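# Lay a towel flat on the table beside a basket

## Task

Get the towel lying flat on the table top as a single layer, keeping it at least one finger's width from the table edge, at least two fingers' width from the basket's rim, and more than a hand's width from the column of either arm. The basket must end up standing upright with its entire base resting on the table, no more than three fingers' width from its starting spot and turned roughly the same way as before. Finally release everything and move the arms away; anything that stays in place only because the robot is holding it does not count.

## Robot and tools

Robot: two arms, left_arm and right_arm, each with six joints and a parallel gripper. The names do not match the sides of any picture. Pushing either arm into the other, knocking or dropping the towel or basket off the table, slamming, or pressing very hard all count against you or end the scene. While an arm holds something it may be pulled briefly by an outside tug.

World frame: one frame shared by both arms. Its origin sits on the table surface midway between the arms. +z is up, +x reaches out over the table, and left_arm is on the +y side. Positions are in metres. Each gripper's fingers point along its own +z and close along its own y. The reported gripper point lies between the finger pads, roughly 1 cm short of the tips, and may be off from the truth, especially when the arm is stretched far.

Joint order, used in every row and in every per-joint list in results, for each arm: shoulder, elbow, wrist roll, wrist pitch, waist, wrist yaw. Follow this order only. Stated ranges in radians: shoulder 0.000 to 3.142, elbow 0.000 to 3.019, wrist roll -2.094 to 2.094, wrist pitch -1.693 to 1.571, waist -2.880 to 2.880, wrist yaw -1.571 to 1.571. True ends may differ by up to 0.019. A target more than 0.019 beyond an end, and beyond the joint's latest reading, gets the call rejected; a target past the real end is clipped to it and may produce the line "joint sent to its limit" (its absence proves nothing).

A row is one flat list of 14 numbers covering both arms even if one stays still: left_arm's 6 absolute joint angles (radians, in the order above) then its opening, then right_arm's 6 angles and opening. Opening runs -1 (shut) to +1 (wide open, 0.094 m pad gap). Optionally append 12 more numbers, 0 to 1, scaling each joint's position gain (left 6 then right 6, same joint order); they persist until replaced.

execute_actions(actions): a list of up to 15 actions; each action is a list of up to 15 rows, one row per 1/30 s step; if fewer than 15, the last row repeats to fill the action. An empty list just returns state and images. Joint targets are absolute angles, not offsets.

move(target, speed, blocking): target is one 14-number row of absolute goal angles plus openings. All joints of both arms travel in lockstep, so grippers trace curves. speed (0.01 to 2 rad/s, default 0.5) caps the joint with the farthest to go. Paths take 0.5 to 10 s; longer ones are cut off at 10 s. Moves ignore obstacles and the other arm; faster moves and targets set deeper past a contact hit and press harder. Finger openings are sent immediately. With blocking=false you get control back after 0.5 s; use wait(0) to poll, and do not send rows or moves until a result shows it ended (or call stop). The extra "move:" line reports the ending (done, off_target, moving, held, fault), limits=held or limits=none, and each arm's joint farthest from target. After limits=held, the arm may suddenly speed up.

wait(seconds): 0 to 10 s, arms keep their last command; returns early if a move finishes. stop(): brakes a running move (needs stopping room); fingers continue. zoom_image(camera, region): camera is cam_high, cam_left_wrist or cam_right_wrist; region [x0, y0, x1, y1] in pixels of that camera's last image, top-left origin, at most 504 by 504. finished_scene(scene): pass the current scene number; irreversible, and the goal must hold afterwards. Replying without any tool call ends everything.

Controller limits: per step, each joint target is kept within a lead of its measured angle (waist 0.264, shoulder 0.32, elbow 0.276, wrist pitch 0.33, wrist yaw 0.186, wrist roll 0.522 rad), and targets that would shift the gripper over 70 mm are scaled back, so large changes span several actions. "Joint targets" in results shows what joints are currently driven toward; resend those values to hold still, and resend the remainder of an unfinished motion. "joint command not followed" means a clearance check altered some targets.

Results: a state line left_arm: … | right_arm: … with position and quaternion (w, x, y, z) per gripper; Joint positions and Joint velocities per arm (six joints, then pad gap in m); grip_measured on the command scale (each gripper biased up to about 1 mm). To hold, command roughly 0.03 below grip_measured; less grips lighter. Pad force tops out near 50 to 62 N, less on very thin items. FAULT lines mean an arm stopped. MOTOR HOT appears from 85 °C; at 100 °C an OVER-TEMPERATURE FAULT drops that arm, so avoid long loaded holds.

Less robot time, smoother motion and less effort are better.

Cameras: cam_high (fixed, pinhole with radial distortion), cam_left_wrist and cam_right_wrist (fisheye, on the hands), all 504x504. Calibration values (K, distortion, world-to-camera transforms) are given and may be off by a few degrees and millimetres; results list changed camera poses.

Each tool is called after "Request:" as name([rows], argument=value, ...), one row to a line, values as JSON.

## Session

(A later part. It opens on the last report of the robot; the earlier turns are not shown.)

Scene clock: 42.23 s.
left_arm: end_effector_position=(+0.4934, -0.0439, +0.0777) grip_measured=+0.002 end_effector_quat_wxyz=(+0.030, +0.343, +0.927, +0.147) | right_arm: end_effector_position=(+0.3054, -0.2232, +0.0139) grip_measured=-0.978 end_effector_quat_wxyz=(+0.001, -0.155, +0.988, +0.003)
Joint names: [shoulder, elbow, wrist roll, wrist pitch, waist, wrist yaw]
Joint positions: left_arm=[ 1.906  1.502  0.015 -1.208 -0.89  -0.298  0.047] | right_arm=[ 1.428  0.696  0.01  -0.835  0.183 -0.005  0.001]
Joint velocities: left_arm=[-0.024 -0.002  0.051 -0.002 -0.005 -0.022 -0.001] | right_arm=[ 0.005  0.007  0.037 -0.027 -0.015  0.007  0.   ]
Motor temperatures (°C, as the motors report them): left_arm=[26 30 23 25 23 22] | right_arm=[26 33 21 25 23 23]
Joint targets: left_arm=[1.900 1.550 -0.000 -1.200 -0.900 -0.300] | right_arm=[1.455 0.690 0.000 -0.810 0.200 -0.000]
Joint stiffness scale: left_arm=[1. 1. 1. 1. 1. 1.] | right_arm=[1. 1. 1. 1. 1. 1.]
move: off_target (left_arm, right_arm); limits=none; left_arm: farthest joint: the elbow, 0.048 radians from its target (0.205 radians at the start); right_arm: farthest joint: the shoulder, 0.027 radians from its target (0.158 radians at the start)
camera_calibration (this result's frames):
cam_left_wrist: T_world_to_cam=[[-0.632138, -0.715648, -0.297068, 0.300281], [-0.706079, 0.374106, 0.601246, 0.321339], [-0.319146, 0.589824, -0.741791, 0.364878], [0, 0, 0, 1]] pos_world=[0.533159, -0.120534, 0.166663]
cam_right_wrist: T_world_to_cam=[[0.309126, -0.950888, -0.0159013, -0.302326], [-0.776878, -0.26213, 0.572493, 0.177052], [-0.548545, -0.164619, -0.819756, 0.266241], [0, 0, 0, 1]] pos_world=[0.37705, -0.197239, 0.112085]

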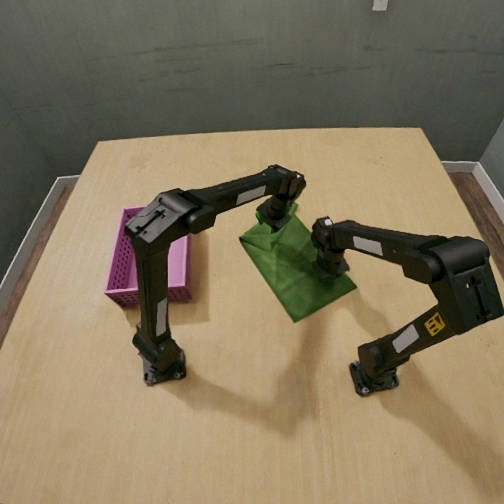

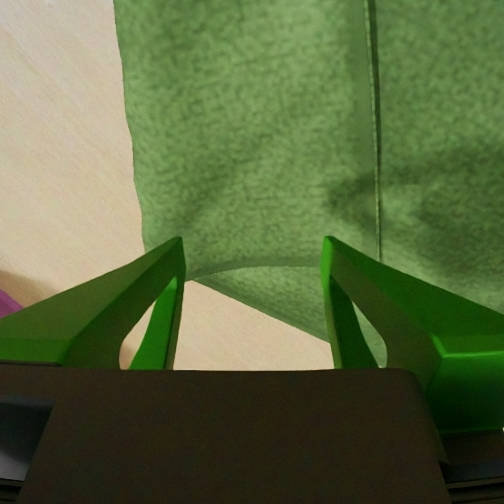

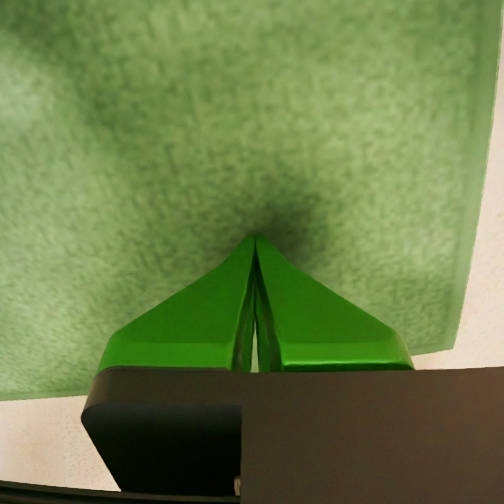

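Request:
move(target=[1.9,1.55,0,-1.2,-0.955,-0.3,0,1.455,0.69,0,-0.81,0.2,0,-1], speed=0.2)

Request:
move(target=[2.03,1.5,0,-1.03,-0.955,-0.3,0,1.455,0.69,0,-0.81,0.2,0,-1], speed=0.2)

Request:
execute_actions([
  [[2.03,1.5,0,-1.03,-0.955,-0.3,-0.4,1.455,0.69,0,-0.81,0.2,0,-1]],
  [[2.03,1.5,0,-1.03,-0.955,-0.3,-0.7,1.455,0.69,0,-0.81,0.2,0,-1]],
  [[2.03,1.5,0,-1.03,-0.955,-0.3,-1,1.455,0.69,0,-0.81,0.2,0,-1]],
])

Request:
move(target=[1.9,1.57,0,-1.2,-0.87,-0.2,-1,1.455,0.69,0,-0.81,0.2,0,-1], speed=0.15)

Scene clock: 48.13 s.
left_arm: end_effector_position=(+0.4734, -0.0712, +0.0775) grip_measured=+0.002 end_effector_quat_wxyz=(+0.034, +0.372, +0.916, +0.146) | right_arm: end_effector_position=(+0.3059, -0.2231, +0.0141) grip_measured=-0.978 end_effector_quat_wxyz=(+0.003, -0.155, +0.988, +0.003)
Joint names: [shoulder, elbow, wrist roll, wrist pitch, waist, wrist yaw]
Joint positions: left_arm=[ 1.906  1.501  0.015 -1.208 -0.951 -0.298  0.047] | right_arm=[ 1.428  0.696  0.009 -0.833  0.183 -0.004  0.001]
Joint velocities: left_arm=[-0.005 -0.007 -0.066 -0.022  0.005 -0.022 -0.   ] | right_arm=[-0.005  0.007  0.007  0.012 -0.005 -0.081  0.001]
Motor temperatures (°C, as the motors report them): left_arm=[26 30 23 25 23 22] | right_arm=[26 32 21 25 23 23]
Joint targets: left_arm=[1.900 1.550 0.000 -1.200 -0.955 -0.300] | right_arm=[1.455 0.690 -0.000 -0.810 0.200 0.000]
Joint stiffness scale: left_arm=[1. 1. 1. 1. 1. 1.] | right_arm=[1. 1. 1. 1. 1. 1.]
move: off_target (left_arm, right_arm); limits=none; left_arm: farthest joint: the elbow, 0.049 radians from its target (0.048 radians at the start); right_arm: farthest joint: the shoulder, 0.027 radians from its target (0.027 radians at the start)
camera_calibration (this result's frames):
cam_left_wrist: T_world_to_cam=[[-0.674697, -0.675679, -0.297055, 0.291097], [-0.681776, 0.416323, 0.601545, 0.30898], [-0.28278, 0.608386, -0.741554, 0.358566], [0, 0, 0, 1]] pos_world=[0.508453, -0.150094, 0.166503]
cam_right_wrist: T_world_to_cam=[[0.309529, -0.950763, -0.0155348, -0.302485], [-0.778297, -0.262699, 0.570301, 0.177716], [-0.546302, -0.164434, -0.821289, 0.266127], [0, 0, 0, 1]] pos_world=[0.377329, -0.197146, 0.112517]

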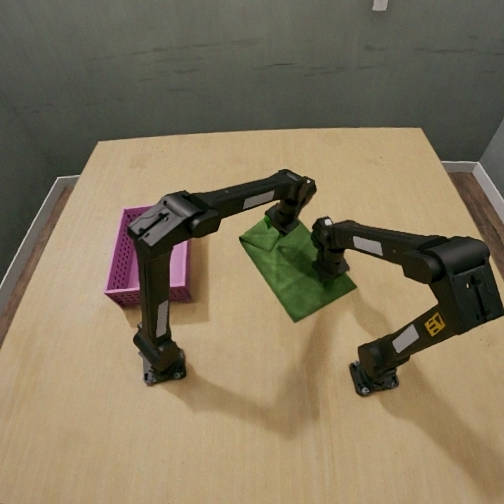

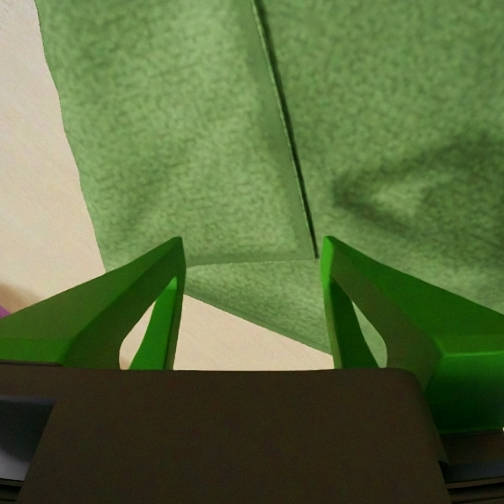

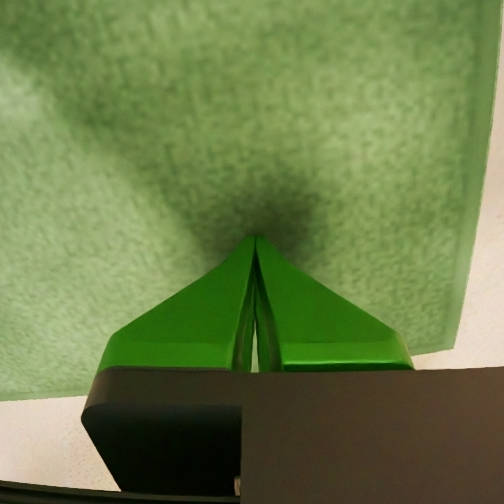

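Scene clock: 49.37 s.
left_arm: end_effector_position=(+0.4948, -0.0905, +0.0296) grip_measured=+0.002 end_effector_quat_wxyz=(+0.066, +0.367, +0.918, +0.135) | right_arm: end_effector_position=(+0.3069, -0.2228, +0.0141) grip_measured=-0.978 end_effector_quat_wxyz=(+0.005, -0.155, +0.988, +0.003)
Joint names: [shoulder, elbow, wrist roll, wrist pitch, waist, wrist yaw]
Joint positions: left_arm=[ 1.99   1.496  0.015 -1.051 -0.951 -0.3    0.047] | right_arm=[ 1.428  0.696  0.009 -0.829  0.183 -0.004  0.001]
Joint velocities: left_arm=[-0.005  0.022  0.051  0.007 -0.005  0.051 -0.   ] | right_arm=[ 0.005  0.002 -0.007 -0.007 -0.005 -0.022  0.   ]
Motor temperatures (°C, as the motors report them): left_arm=[26 30 23 25 23 22] | right_arm=[25 32 21 25 23 23]
Joint targets: left_arm=[2.030 1.500 -0.000 -1.030 -0.955 -0.300] | right_arm=[1.455 0.690 0.000 -0.810 0.200 0.000]
Joint stiffness scale: left_arm=[1. 1. 1. 1. 1. 1.] | right_arm=[1. 1. 1. 1. 1. 1.]
move: off_target (left_arm, right_arm); limits=none; left_arm: farthest joint: the shoulder, 0.040 radians from its target (0.124 radians at the start); right_arm: farthest joint: the shoulder, 0.027 radians from its target (0.027 radians at the start)
camera_calibration (this result's frames):
cam_left_wrist: T_world_to_cam=[[-0.659287, -0.688918, -0.301218, 0.269559], [-0.711368, 0.441772, 0.54662, 0.379058], [-0.243507, 0.574656, -0.781329, 0.319557], [0, 0, 0, 1]] pos_world=[0.525181, -0.165388, 0.123674]
cam_right_wrist: T_world_to_cam=[[0.30959, -0.950743, -0.0155602, -0.302493], [-0.780561, -0.263451, 0.566849, 0.179135], [-0.543027, -0.163345, -0.823674, 0.265993], [0, 0, 0, 1]] pos_world=[0.377916, -0.196951, 0.112842]

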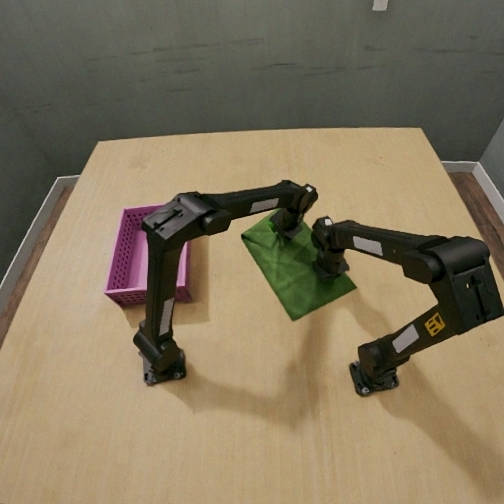

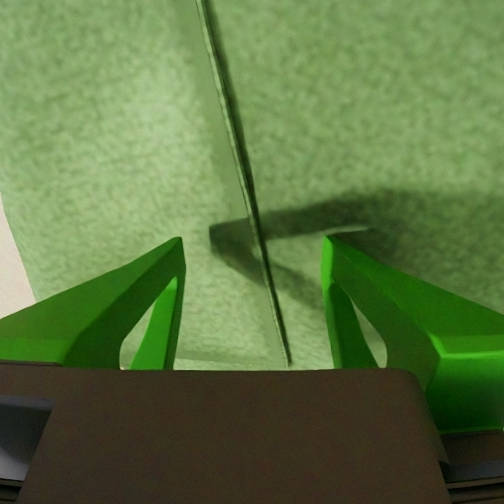

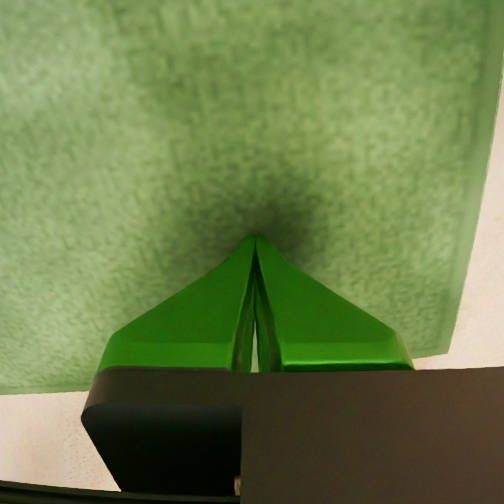

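Scene clock: 50.87 s.
left_arm: end_effector_position=(+0.4958, -0.0919, +0.0246) grip_measured=-0.993 end_effector_quat_wxyz=(+0.067, +0.367, +0.918, +0.135) | right_arm: end_effector_position=(+0.3072, -0.2227, +0.0141) grip_measured=-0.978 end_effector_quat_wxyz=(+0.005, -0.155, +0.988, +0.003)
Joint names: [shoulder, elbow, wrist roll, wrist pitch, waist, wrist yaw]
Joint positions: left_arm=[ 1.999  1.496  0.015 -1.04  -0.952 -0.301  0.   ] | right_arm=[ 1.428  0.696  0.009 -0.828  0.183 -0.004  0.001]
Joint velocities: left_arm=[-0.005  0.007 -0.007  0.012 -0.024 -0.022  0.001] | right_arm=[-0.015 -0.007 -0.037  0.002  0.005 -0.022  0.001]
Motor temperatures (°C, as the motors report them): left_arm=[26 30 23 25 23 22] | right_arm=[25 31 21 25 23 23]
Joint targets: left_arm=[2.030 1.500 -0.000 -1.030 -0.955 -0.300] | right_arm=[1.455 0.690 0.000 -0.810 0.200 0.000]
Joint stiffness scale: left_arm=[1. 1. 1. 1. 1. 1.] | right_arm=[1. 1. 1. 1. 1. 1.]
camera_calibration (this result's frames):
cam_left_wrist: T_world_to_cam=[[-0.659031, -0.688839, -0.301957, 0.267665], [-0.712136, 0.442349, 0.545151, 0.383561], [-0.241951, 0.574306, -0.782069, 0.315864], [0, 0, 0, 1]] pos_world=[0.525971, -0.166692, 0.118752]
cam_right_wrist: T_world_to_cam=[[0.309607, -0.950737, -0.0155671, -0.302495], [-0.781176, -0.263656, 0.565906, 0.179521], [-0.542132, -0.163048, -0.824323, 0.265955], [0, 0, 0, 1]] pos_world=[0.378075, -0.196898, 0.112932]

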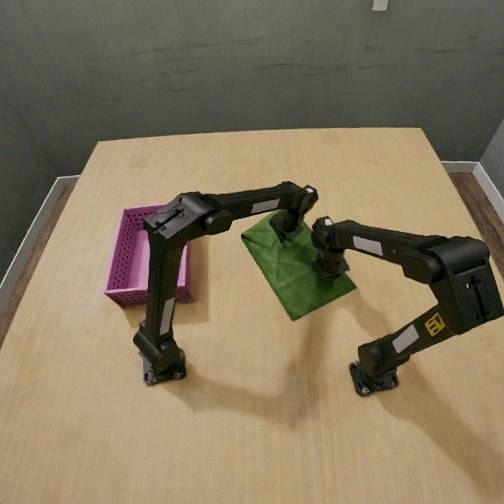

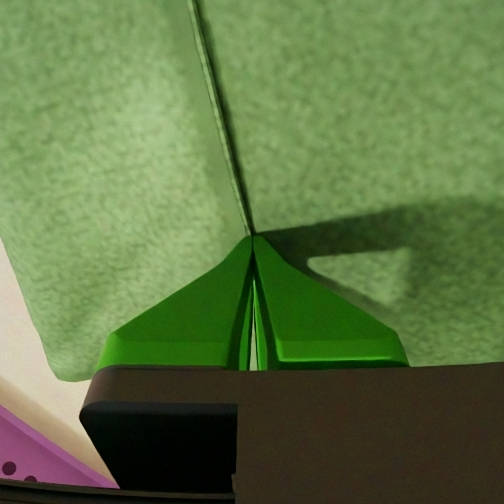

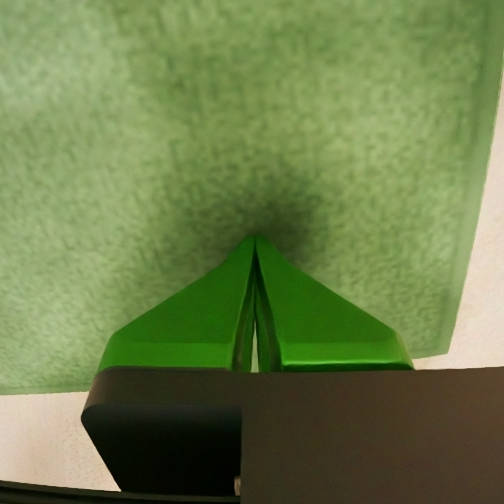

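Scene clock: 52.30 s.
left_arm: end_effector_position=(+0.4947, -0.0600, +0.0720) grip_measured=-0.994 end_effector_quat_wxyz=(+0.023, +0.340, +0.935, +0.099) | right_arm: end_effector_position=(+0.3072, -0.2227, +0.0141) grip_measured=-0.978 end_effector_quat_wxyz=(+0.005, -0.155, +0.988, +0.003)
Joint names: [shoulder, elbow, wrist roll, wrist pitch, waist, wrist yaw]
Joint positions: left_arm=[ 1.923  1.525  0.015 -1.193 -0.882 -0.202  0.   ] | right_arm=[ 1.428  0.696  0.009 -0.828  0.183 -0.004  0.001]
Joint velocities: left_arm=[-0.015  0.002  0.037 -0.002  0.005  0.007 -0.001] | right_arm=[-0.005  0.002  0.007  0.002 -0.005 -0.11   0.001]
Motor temperatures (°C, as the motors report them): left_arm=[26 30 23 25 23 22] | right_arm=[25 31 21 25 23 23]
Joint targets: left_arm=[1.900 1.570 0.000 -1.200 -0.870 -0.200] | right_arm=[1.455 0.690 0.000 -0.810 0.200 -0.000]
Joint stiffness scale: left_arm=[1. 1. 1. 1. 1. 1.] | right_arm=[1. 1. 1. 1. 1. 1.]
move: off_target (left_arm, right_arm); limits=none; left_arm: farthest joint: the elbow, 0.045 radians from its target (0.074 radians at the start); right_arm: farthest joint: the shoulder, 0.027 radians from its target (0.027 radians at the start)
camera_calibration (this result's frames):
cam_left_wrist: T_world_to_cam=[[-0.635195, -0.744507, -0.205517, 0.281111], [-0.684072, 0.418773, 0.597222, 0.323841], [-0.358571, 0.51994, -0.775299, 0.388316], [0, 0, 0, 1]] pos_world=[0.53933, -0.128228, 0.165429]
cam_right_wrist: T_world_to_cam=[[0.309607, -0.950737, -0.0155671, -0.302495], [-0.781176, -0.263656, 0.565906, 0.179521], [-0.542132, -0.163048, -0.824323, 0.265955], [0, 0, 0, 1]] pos_world=[0.378075, -0.196898, 0.112932]

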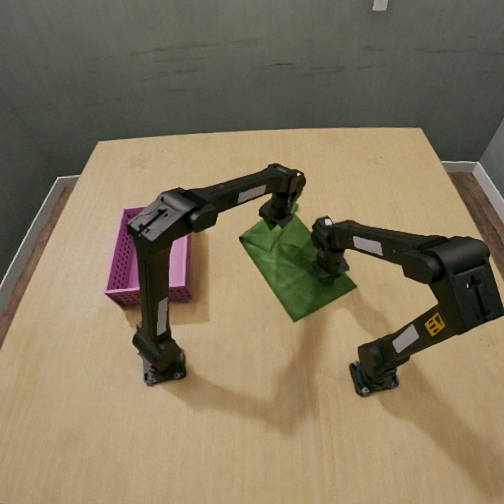

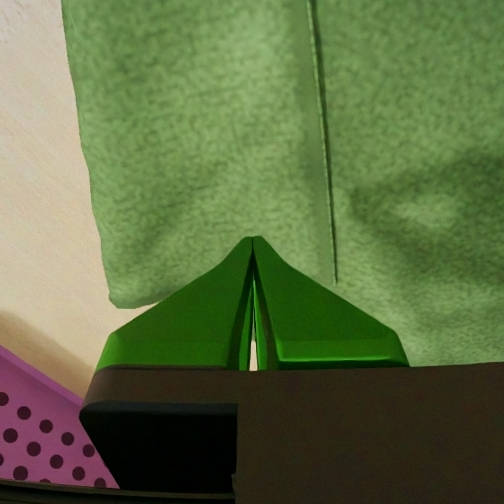

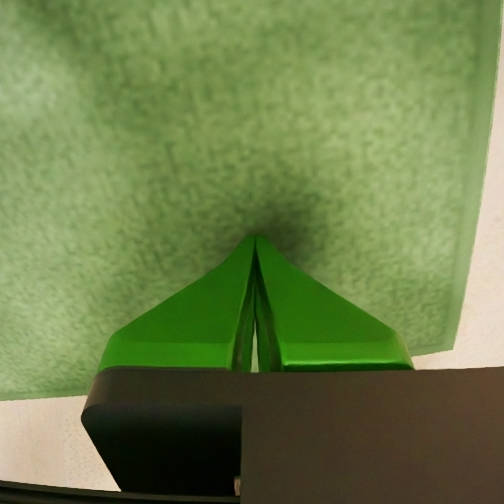

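Retry with the centre 1.3 cm further onto the flap.

Request:
move(target=[1.9,1.55,0,-1.2,-0.915,-0.3,-0.2,1.455,0.69,0,-0.81,0.2,0,-1], speed=0.2)

Request:
move(target=[2.04,1.5,0,-1.03,-0.915,-0.3,-0.2,1.455,0.69,0,-0.81,0.2,0,-1], speed=0.2)

Request:
execute_actions([
  [[2.04,1.5,0,-1.03,-0.915,-0.3,-0.5,1.455,0.69,0,-0.81,0.2,0,-1]],
  [[2.05,1.5,0,-1.03,-0.915,-0.3,-0.75,1.455,0.69,0,-0.81,0.2,0,-1]],
  [[2.05,1.5,0,-1.03,-0.915,-0.3,-1,1.455,0.69,0,-0.81,0.2,0,-1]],
])

Request:
move(target=[1.9,1.57,0,-1.2,-0.85,-0.2,-1,1.455,0.69,0,-0.81,0.2,0,-1], speed=0.15)

Scene clock: 59.37 s.
left_arm: end_effector_position=(+0.4975, -0.0576, +0.0756) grip_measured=-0.202 end_effector_quat_wxyz=(+0.040, +0.348, +0.925, +0.143) | right_arm: end_effector_position=(+0.3072, -0.2227, +0.0141) grip_measured=-0.978 end_effector_quat_wxyz=(+0.005, -0.155, +0.988, +0.003)
Joint names: [shoulder, elbow, wrist roll, wrist pitch, waist, wrist yaw]
Joint positions: left_arm=[ 1.923  1.524  0.015 -1.193 -0.904 -0.298  0.037] | right_arm=[ 1.428  0.696  0.009 -0.828  0.183 -0.004  0.001]
Joint velocities: left_arm=[-0.005  0.007 -0.051 -0.002 -0.015 -0.022 -0.001] | right_arm=[-0.015 -0.012  0.022  0.017 -0.015  0.051 -0.001]
Motor temperatures (°C, as the motors report them): left_arm=[27 31 23 25 23 22] | right_arm=[25 31 21 25 23 23]
Joint targets: left_arm=[1.900 1.550 -0.000 -1.200 -0.915 -0.300] | right_arm=[1.455 0.690 0.000 -0.810 0.200 0.000]
Joint stiffness scale: left_arm=[1. 1. 1. 1. 1. 1.] | right_arm=[1. 1. 1. 1. 1. 1.]
move: off_target (left_arm, right_arm); limits=none; left_arm: farthest joint: the elbow, 0.026 radians from its target (0.025 radians at the start); right_arm: farthest joint: the shoulder, 0.027 radians from its target (0.027 radians at the start)
camera_calibration (this result's frames):
cam_left_wrist: T_world_to_cam=[[-0.637386, -0.710717, -0.297691, 0.29543], [-0.709911, 0.391418, 0.585507, 0.334674], [-0.299608, 0.584528, -0.754031, 0.363641], [0, 0, 0, 1]] pos_world=[0.534842, -0.133589, 0.166189]
cam_right_wrist: T_world_to_cam=[[0.309607, -0.950737, -0.0155671, -0.302495], [-0.781176, -0.263656, 0.565906, 0.179521], [-0.542132, -0.163048, -0.824323, 0.265955], [0, 0, 0, 1]] pos_world=[0.378075, -0.196898, 0.112932]

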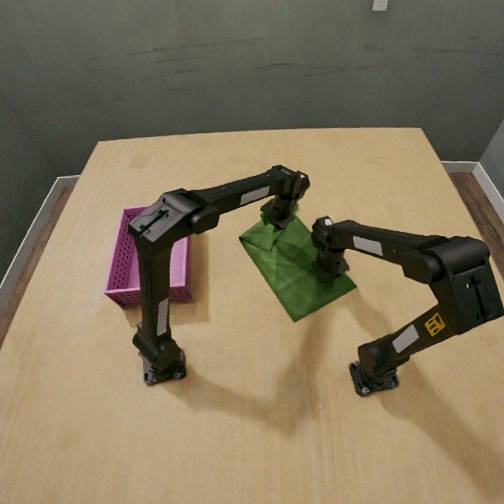

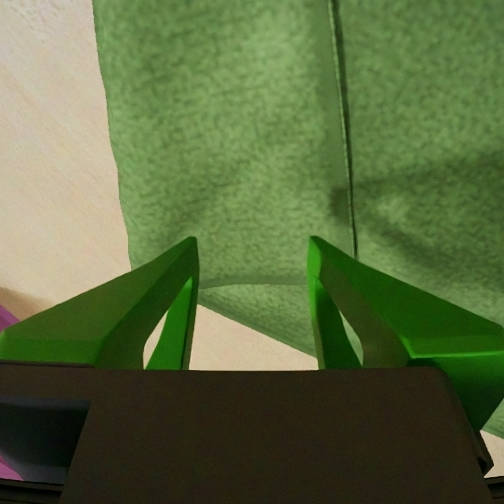

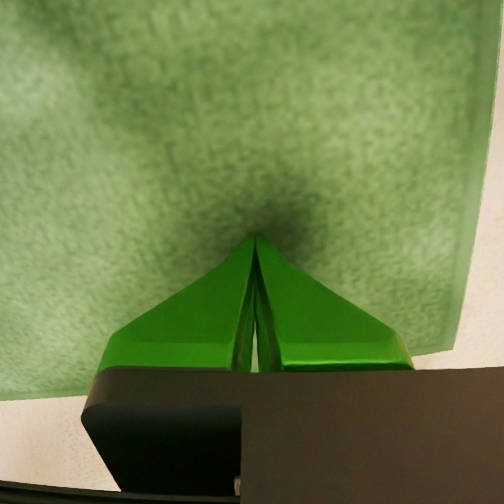

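Scene clock: 60.50 s.
left_arm: end_effector_position=(+0.5127, -0.0698, +0.0309) grip_measured=-0.202 end_effector_quat_wxyz=(+0.064, +0.345, +0.927, +0.136) | right_arm: end_effector_position=(+0.3077, -0.2225, +0.0141) grip_measured=-0.978 end_effector_quat_wxyz=(+0.007, -0.155, +0.988, +0.003)
Joint names: [shoulder, elbow, wrist roll, wrist pitch, waist, wrist yaw]
Joint positions: left_arm=[ 1.991  1.502  0.015 -1.052 -0.904 -0.301  0.037] | right_arm=[ 1.428  0.696  0.009 -0.825  0.183 -0.004  0.001]
Joint velocities: left_arm=[-0.005 -0.002  0.037 -0.007  0.015 -0.095 -0.001] | right_arm=[ 0.005  0.012 -0.066 -0.007 -0.015 -0.066  0.001]
Motor temperatures (°C, as the motors report them): left_arm=[27 30 23 25 23 22] | right_arm=[25 31 21 25 23 23]
Joint targets: left_arm=[2.040 1.500 -0.000 -1.030 -0.915 -0.300] | right_arm=[1.455 0.690 -0.000 -0.810 0.200 0.000]
Joint stiffness scale: left_arm=[1. 1. 1. 1. 1. 1.] | right_arm=[1. 1. 1. 1. 1. 1.]
move: off_target (left_arm, right_arm); limits=none; left_arm: farthest joint: the shoulder, 0.049 radians from its target (0.117 radians at the start); right_arm: farthest joint: the shoulder, 0.027 radians from its target (0.027 radians at the start)
camera_calibration (this result's frames):
cam_left_wrist: T_world_to_cam=[[-0.625178, -0.719848, -0.301613, 0.276346], [-0.732907, 0.408605, 0.543957, 0.390786], [-0.268326, 0.561124, -0.783033, 0.324845], [0, 0, 0, 1]] pos_world=[0.546339, -0.143028, 0.125143]
cam_right_wrist: T_world_to_cam=[[0.309641, -0.950726, -0.0155808, -0.302499], [-0.782403, -0.264064, 0.564018, 0.180295], [-0.54034, -0.162453, -0.825616, 0.265879], [0, 0, 0, 1]] pos_world=[0.378395, -0.196792, 0.113111]

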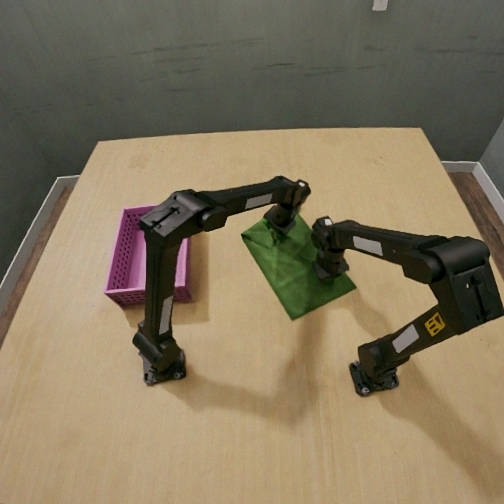

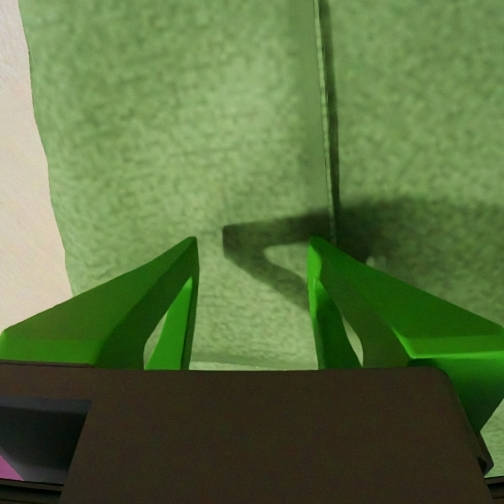

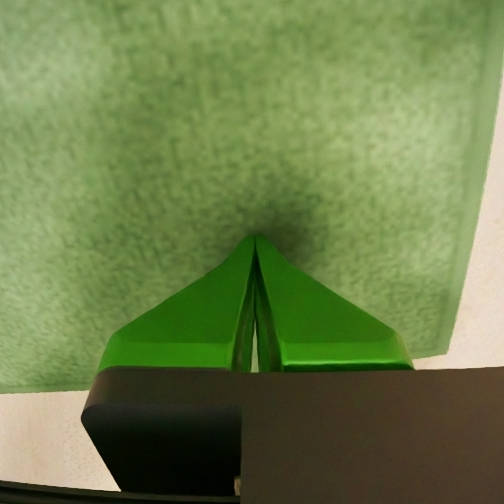

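Scene clock: 62.00 s.
left_arm: end_effector_position=(+0.5118, -0.0735, +0.0250) grip_measured=-0.994 end_effector_quat_wxyz=(+0.064, +0.348, +0.925, +0.136) | right_arm: end_effector_position=(+0.3077, -0.2225, +0.0141) grip_measured=-0.978 end_effector_quat_wxyz=(+0.007, -0.155, +0.988, +0.003)
Joint names: [shoulder, elbow, wrist roll, wrist pitch, waist, wrist yaw]
Joint positions: left_arm=[ 2.002  1.502  0.015 -1.042 -0.91  -0.301  0.   ] | right_arm=[ 1.428  0.696  0.009 -0.825  0.183 -0.004  0.001]
Joint velocities: left_arm=[-0.015 -0.007  0.037 -0.007 -0.005 -0.007 -0.001] | right_arm=[-0.024 -0.012  0.007 -0.012 -0.005  0.037 -0.   ]
Motor temperatures (°C, as the motors report them): left_arm=[27 30 23 25 23 22] | right_arm=[25 30 21 25 23 23]
Joint targets: left_arm=[2.050 1.500 0.000 -1.030 -0.915 -0.300] | right_arm=[1.455 0.690 0.000 -0.810 0.200 -0.000]
Joint stiffness scale: left_arm=[1. 1. 1. 1. 1. 1.] | right_arm=[1. 1. 1. 1. 1. 1.]
camera_calibration (this result's frames):
cam_left_wrist: T_world_to_cam=[[-0.629482, -0.715783, -0.302335, 0.273831], [-0.730521, 0.412604, 0.544148, 0.393862], [-0.264747, 0.563393, -0.782622, 0.320374], [0, 0, 0, 1]] pos_world=[0.544914, -0.147002, 0.119201]
cam_right_wrist: T_world_to_cam=[[0.309641, -0.950726, -0.0155808, -0.302499], [-0.782403, -0.264064, 0.564018, 0.180295], [-0.54034, -0.162453, -0.825616, 0.265879], [0, 0, 0, 1]] pos_world=[0.378395, -0.196792, 0.113111]

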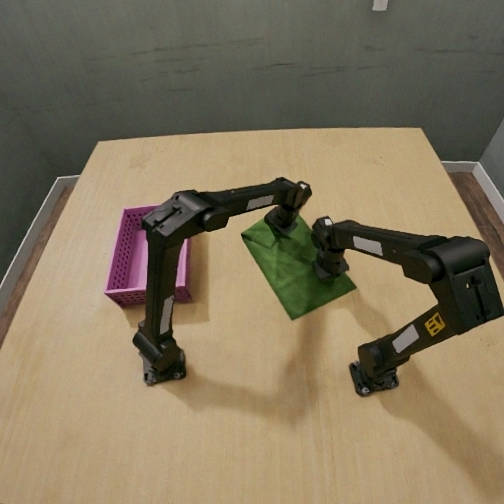

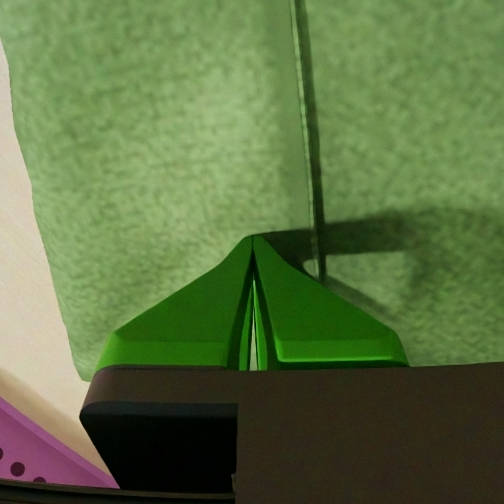

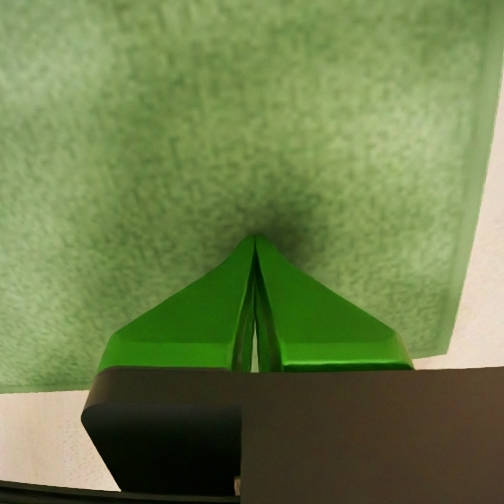

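Scene clock: 63.43 s.
left_arm: end_effector_position=(+0.5010, -0.0513, +0.0718) grip_measured=-0.994 end_effector_quat_wxyz=(+0.022, +0.331, +0.938, +0.099) | right_arm: end_effector_position=(+0.3077, -0.2225, +0.0141) grip_measured=-0.978 end_effector_quat_wxyz=(+0.007, -0.155, +0.988, +0.003)
Joint names: [shoulder, elbow, wrist roll, wrist pitch, waist, wrist yaw]
Joint positions: left_arm=[ 1.924  1.525  0.015 -1.192 -0.863 -0.202  0.   ] | right_arm=[ 1.428  0.696  0.009 -0.825  0.183 -0.004  0.001]
Joint velocities: left_arm=[-0.005 -0.022 -0.066  0.002 -0.024 -0.022 -0.   ] | right_arm=[-0.005  0.002  0.022 -0.002 -0.005 -0.022  0.001]
Motor temperatures (°C, as the motors report them): left_arm=[27 30 23 25 23 22] | right_arm=[25 30 21 25 23 23]
Joint targets: left_arm=[1.900 1.570 0.000 -1.200 -0.850 -0.200] | right_arm=[1.455 0.690 0.000 -0.810 0.200 -0.000]
Joint stiffness scale: left_arm=[1. 1. 1. 1. 1. 1.] | right_arm=[1. 1. 1. 1. 1. 1.]
move: off_target (left_arm, right_arm); limits=none; left_arm: farthest joint: the elbow, 0.045 radians from its target (0.068 radians at the start); right_arm: farthest joint: the shoulder, 0.027 radians from its target (0.027 radians at the start)
camera_calibration (this result's frames):
cam_left_wrist: T_world_to_cam=[[-0.620879, -0.756486, -0.205517, 0.283773], [-0.691935, 0.40565, 0.597222, 0.327816], [-0.368423, 0.513007, -0.775299, 0.390403], [0, 0, 0, 1]] pos_world=[0.546849, -0.118588, 0.165221]
cam_right_wrist: T_world_to_cam=[[0.309641, -0.950726, -0.0155808, -0.302499], [-0.782403, -0.264064, 0.564018, 0.180295], [-0.54034, -0.162453, -0.825616, 0.265879], [0, 0, 0, 1]] pos_world=[0.378395, -0.196792, 0.113111]

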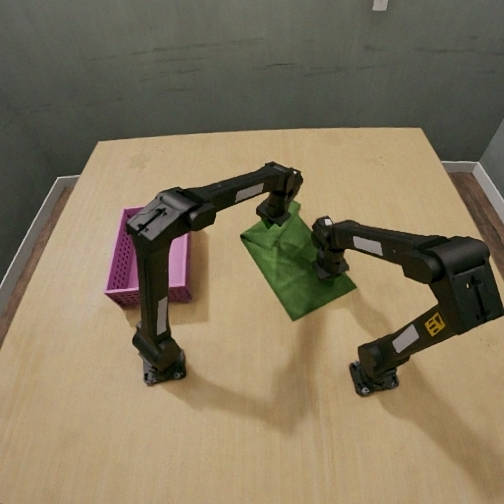

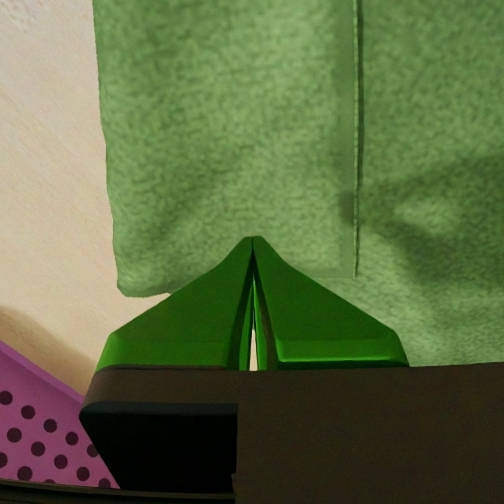

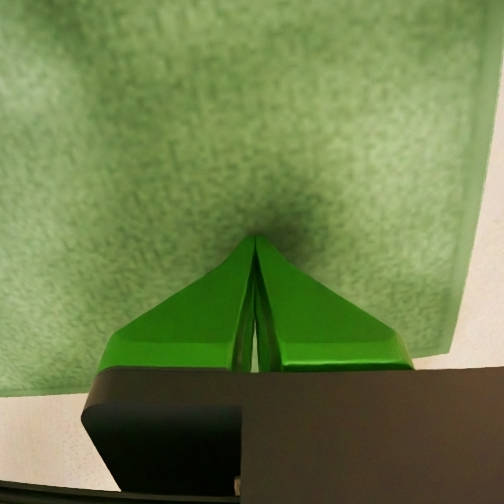

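Too far. In between.

Request:
move(target=[1.9,1.55,0,-1.2,-0.94,-0.3,0,1.455,0.69,0,-0.81,0.2,0,-1], speed=0.2)

Request:
move(target=[2.04,1.5,0,-1.03,-0.94,-0.3,0,1.455,0.69,0,-0.81,0.2,0,-1], speed=0.2)

Request:
execute_actions([
  [[2.04,1.5,0,-1.03,-0.93,-0.3,-0.3,1.455,0.69,0,-0.81,0.2,0,-1]],
  [[2.05,1.5,0,-1.03,-0.93,-0.3,-0.6,1.455,0.69,0,-0.81,0.2,0,-1]],
])

Request:
execute_actions([
  [[2.05,1.5,0,-1.03,-0.93,-0.3,-0.8,1.455,0.69,0,-0.81,0.2,0,-1]],
  [[2.05,1.5,0,-1.03,-0.93,-0.3,-1,1.455,0.69,0,-0.81,0.2,0,-1]],
])

Scene clock: 69.87 s.
left_arm: end_effector_position=(+0.4866, -0.0723, +0.0753) grip_measured=-0.002 end_effector_quat_wxyz=(+0.042, +0.363, +0.920, +0.143) | right_arm: end_effector_position=(+0.3077, -0.2225, +0.0141) grip_measured=-0.978 end_effector_quat_wxyz=(+0.007, -0.155, +0.988, +0.003)
Joint names: [shoulder, elbow, wrist roll, wrist pitch, waist, wrist yaw]
Joint positions: left_arm=[ 1.924  1.523  0.015 -1.192 -0.936 -0.298  0.047] | right_arm=[ 1.428  0.696  0.009 -0.825  0.183 -0.004  0.001]
Joint velocities: left_arm=[-0.034 -0.017 -0.007 -0.007 -0.005 -0.066 -0.   ] | right_arm=[-0.015  0.007 -0.037  0.007  0.005 -0.051  0.001]
Motor temperatures (°C, as the motors report them): left_arm=[27 31 23 25 23 22] | right_arm=[24 30 21 25 23 23]
Joint targets: left_arm=[1.900 1.550 -0.000 -1.200 -0.940 -0.300] | right_arm=[1.455 0.690 -0.000 -0.810 0.200 0.000]
Joint stiffness scale: left_arm=[1. 1. 1. 1. 1. 1.] | right_arm=[1. 1. 1. 1. 1. 1.]
move: off_target (left_arm, right_arm); limits=none; left_arm: farthest joint: the elbow, 0.027 radians from its target (0.025 radians at the start); right_arm: farthest joint: the shoulder, 0.027 radians from its target (0.027 radians at the start)
camera_calibration (this result's frames):
cam_left_wrist: T_world_to_cam=[[-0.660177, -0.689604, -0.29768, 0.29054], [-0.696682, 0.414078, 0.58581, 0.328124], [-0.280714, 0.594127, -0.753799, 0.360241], [0, 0, 0, 1]] pos_world=[0.52153, -0.14954, 0.165819]
cam_right_wrist: T_world_to_cam=[[0.309641, -0.950726, -0.0155808, -0.302499], [-0.782403, -0.264064, 0.564018, 0.180295], [-0.54034, -0.162453, -0.825616, 0.265879], [0, 0, 0, 1]] pos_world=[0.378395, -0.196792, 0.113111]

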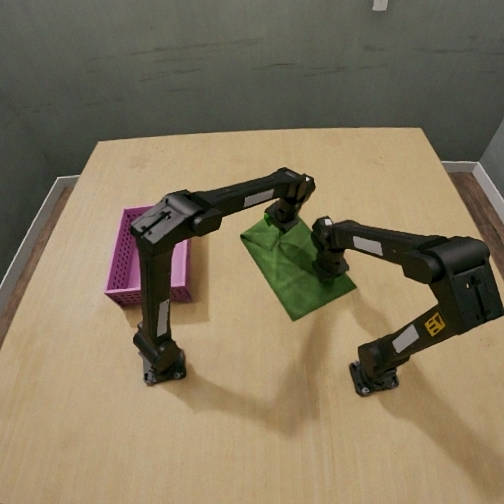

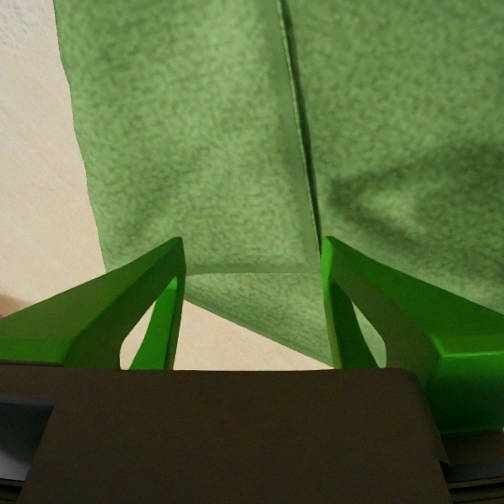

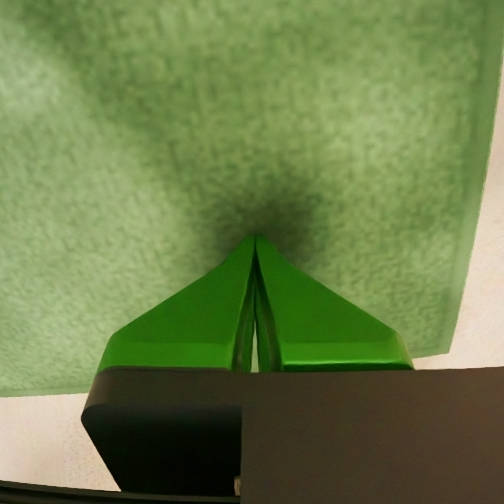

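Scene clock: 71.03 s.
left_arm: end_effector_position=(+0.5014, -0.0851, +0.0296) grip_measured=-0.002 end_effector_quat_wxyz=(+0.065, +0.360, +0.921, +0.135) | right_arm: end_effector_position=(+0.3077, -0.2225, +0.0141) grip_measured=-0.978 end_effector_quat_wxyz=(+0.007, -0.155, +0.988, +0.003)
Joint names: [shoulder, elbow, wrist roll, wrist pitch, waist, wrist yaw]
Joint positions: left_arm=[ 1.993  1.502  0.015 -1.052 -0.936 -0.3    0.047] | right_arm=[ 1.428  0.696  0.009 -0.825  0.183 -0.004  0.001]
Joint velocities: left_arm=[-0.024  0.007 -0.051  0.002 -0.005 -0.037 -0.001] | right_arm=[ 0.005 -0.007  0.066 -0.002 -0.015  0.022 -0.001]
Motor temperatures (°C, as the motors report them): left_arm=[27 30 23 25 23 22] | right_arm=[24 30 21 25 23 23]
Joint targets: left_arm=[2.040 1.500 -0.000 -1.030 -0.940 -0.300] | right_arm=[1.455 0.690 -0.000 -0.810 0.200 -0.000]
Joint stiffness scale: left_arm=[1. 1. 1. 1. 1. 1.] | right_arm=[1. 1. 1. 1. 1. 1.]
move: off_target (left_arm, right_arm); limits=none; left_arm: farthest joint: the shoulder, 0.047 radians from its target (0.116 radians at the start); right_arm: farthest joint: the shoulder, 0.027 radians from its target (0.027 radians at the start)
camera_calibration (this result's frames):
cam_left_wrist: T_world_to_cam=[[-0.648613, -0.698972, -0.30123, 0.271422], [-0.718515, 0.431756, 0.545274, 0.384052], [-0.251073, 0.57011, -0.782264, 0.321481], [0, 0, 0, 1]] pos_world=[0.532711, -0.15938, 0.12383]
cam_right_wrist: T_world_to_cam=[[0.309641, -0.950726, -0.0155808, -0.302499], [-0.782403, -0.264064, 0.564018, 0.180295], [-0.54034, -0.162453, -0.825616, 0.265879], [0, 0, 0, 1]] pos_world=[0.378395, -0.196792, 0.113111]

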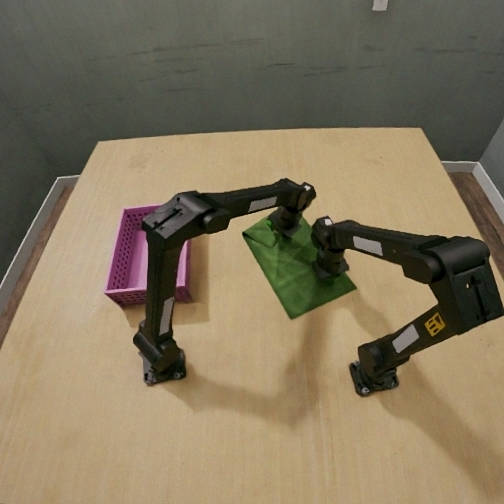

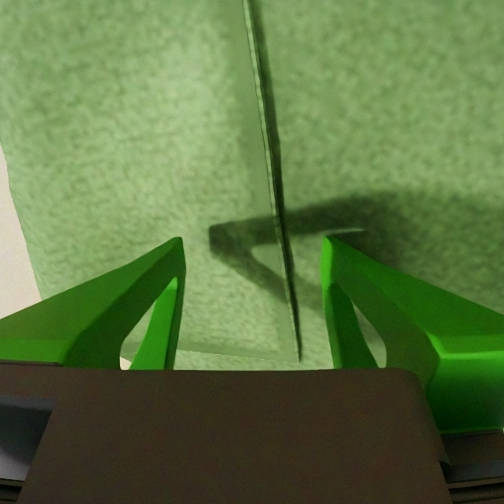

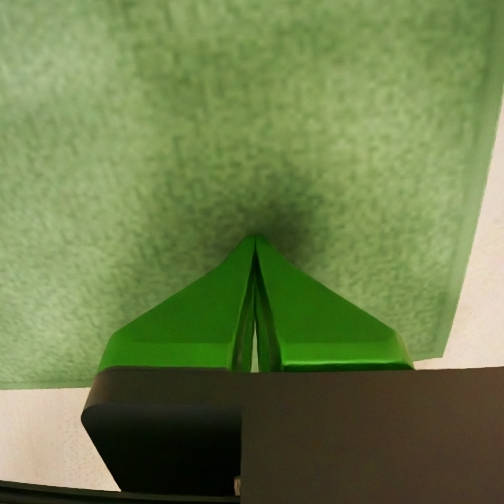

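Scene clock: 72.03 s.
left_arm: end_effector_position=(+0.5019, -0.0860, +0.0249) grip_measured=-0.598 end_effector_quat_wxyz=(+0.065, +0.360, +0.921, +0.134) | right_arm: end_effector_position=(+0.3077, -0.2225, +0.0141) grip_measured=-0.978 end_effector_quat_wxyz=(+0.007, -0.155, +0.988, +0.003)
Joint names: [shoulder, elbow, wrist roll, wrist pitch, waist, wrist yaw]
Joint positions: left_arm=[ 2.002  1.502  0.015 -1.044 -0.936 -0.298  0.019] | right_arm=[ 1.428  0.696  0.009 -0.825  0.183 -0.004  0.001]
Joint velocities: left_arm=[-0.005  0.007  0.022 -0.007 -0.005 -0.081 -0.   ] | right_arm=[-0.015 -0.027 -0.007  0.007 -0.005 -0.037 -0.001]
Motor temperatures (°C, as the motors report them): left_arm=[27 30 23 25 23 22] | right_arm=[24 30 21 25 23 23]
Joint targets: left_arm=[2.050 1.500 0.000 -1.030 -0.930 -0.300] | right_arm=[1.455 0.690 0.000 -0.810 0.200 0.000]
Joint stiffness scale: left_arm=[1. 1. 1. 1. 1. 1.] | right_arm=[1. 1. 1. 1. 1. 1.]
camera_calibration (this result's frames):
cam_left_wrist: T_world_to_cam=[[-0.649119, -0.699286, -0.299407, 0.269886], [-0.71764, 0.432426, 0.545894, 0.387056], [-0.252265, 0.569216, -0.782531, 0.318963], [0, 0, 0, 1]] pos_world=[0.533418, -0.160205, 0.119113]
cam_right_wrist: T_world_to_cam=[[0.309641, -0.950726, -0.0155808, -0.302499], [-0.782403, -0.264064, 0.564018, 0.180295], [-0.54034, -0.162453, -0.825616, 0.265879], [0, 0, 0, 1]] pos_world=[0.378395, -0.196792, 0.113111]

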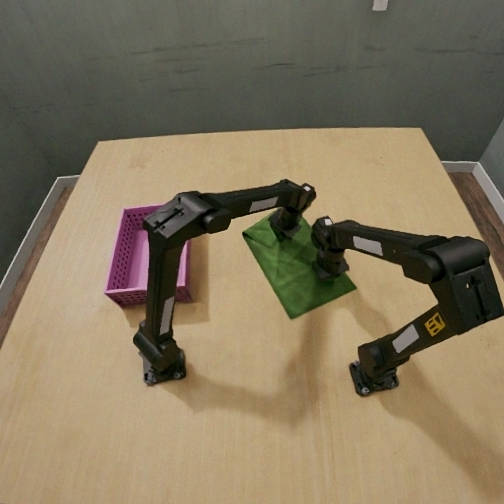

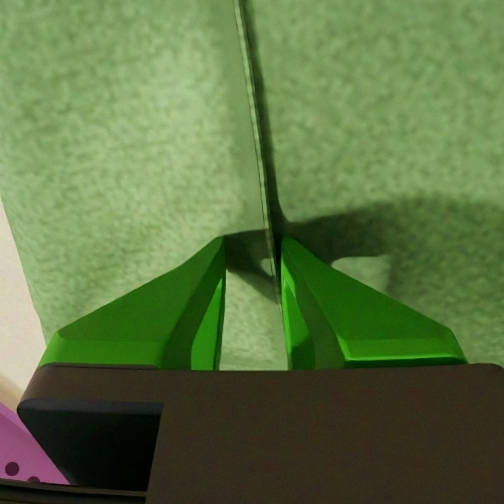

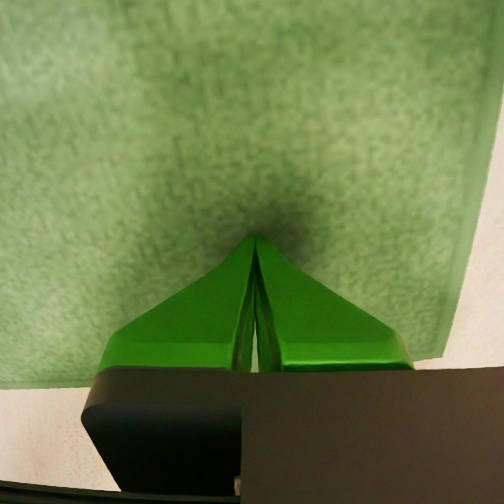

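Scene clock: 73.03 s.
left_arm: end_effector_position=(+0.5030, -0.0855, +0.0242) grip_measured=-0.980 end_effector_quat_wxyz=(+0.066, +0.360, +0.921, +0.137) | right_arm: end_effector_position=(+0.3079, -0.2225, +0.0141) grip_measured=-0.978 end_effector_quat_wxyz=(+0.007, -0.155, +0.988, +0.003)
Joint names: [shoulder, elbow, wrist roll, wrist pitch, waist, wrist yaw]
Joint positions: left_arm=[ 2.004  1.502  0.014 -1.041 -0.936 -0.305  0.001] | right_arm=[ 1.428  0.696  0.009 -0.825  0.183 -0.004  0.001]
Joint velocities: left_arm=[ 0.005 -0.007 -0.007  0.017 -0.005 -0.007 -0.001] | right_arm=[ 0.005 -0.007 -0.051  0.007 -0.005 -0.081  0.   ]
Motor temperatures (°C, as the motors report them): left_arm=[27 30 23 25 23 22] | right_arm=[24 30 21 25 23 23]
Joint targets: left_arm=[2.050 1.500 -0.000 -1.030 -0.930 -0.300] | right_arm=[1.455 0.690 -0.000 -0.810 0.200 -0.000]
Joint stiffness scale: left_arm=[1. 1. 1. 1. 1. 1.] | right_arm=[1. 1. 1. 1. 1. 1.]
camera_calibration (this result's frames):
cam_left_wrist: T_world_to_cam=[[-0.64723, -0.698363, -0.305587, 0.269969], [-0.720594, 0.429737, 0.544124, 0.389269], [-0.248674, 0.572377, -0.781374, 0.316805], [0, 0, 0, 1]] pos_world=[0.534017, -0.160079, 0.118232]
cam_right_wrist: T_world_to_cam=[[0.309652, -0.950722, -0.0155854, -0.3025], [-0.782811, -0.264199, 0.563387, 0.180553], [-0.539743, -0.162254, -0.826046, 0.265853], [0, 0, 0, 1]] pos_world=[0.378501, -0.196756, 0.113171]

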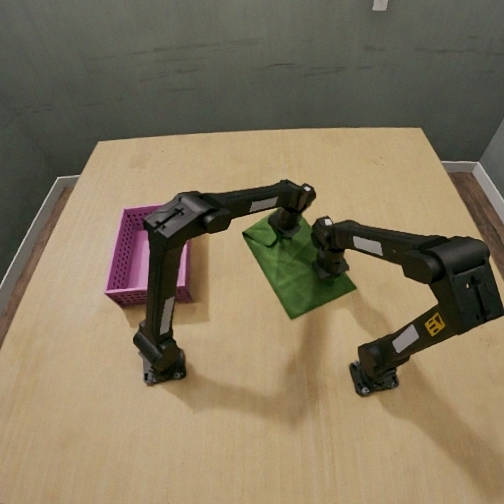

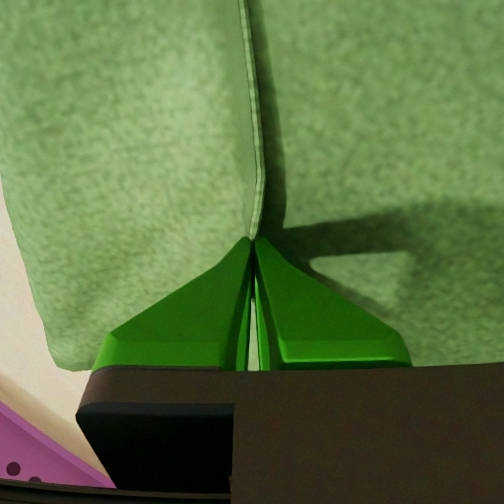

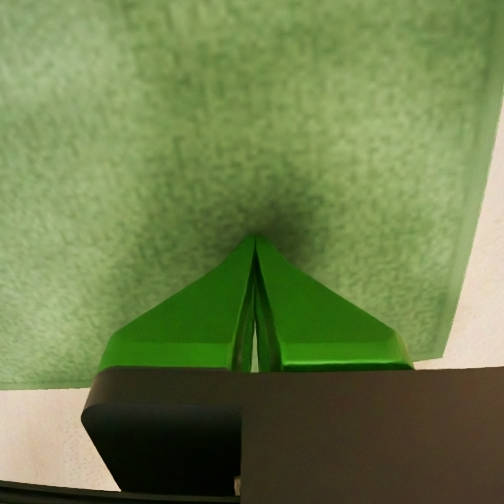

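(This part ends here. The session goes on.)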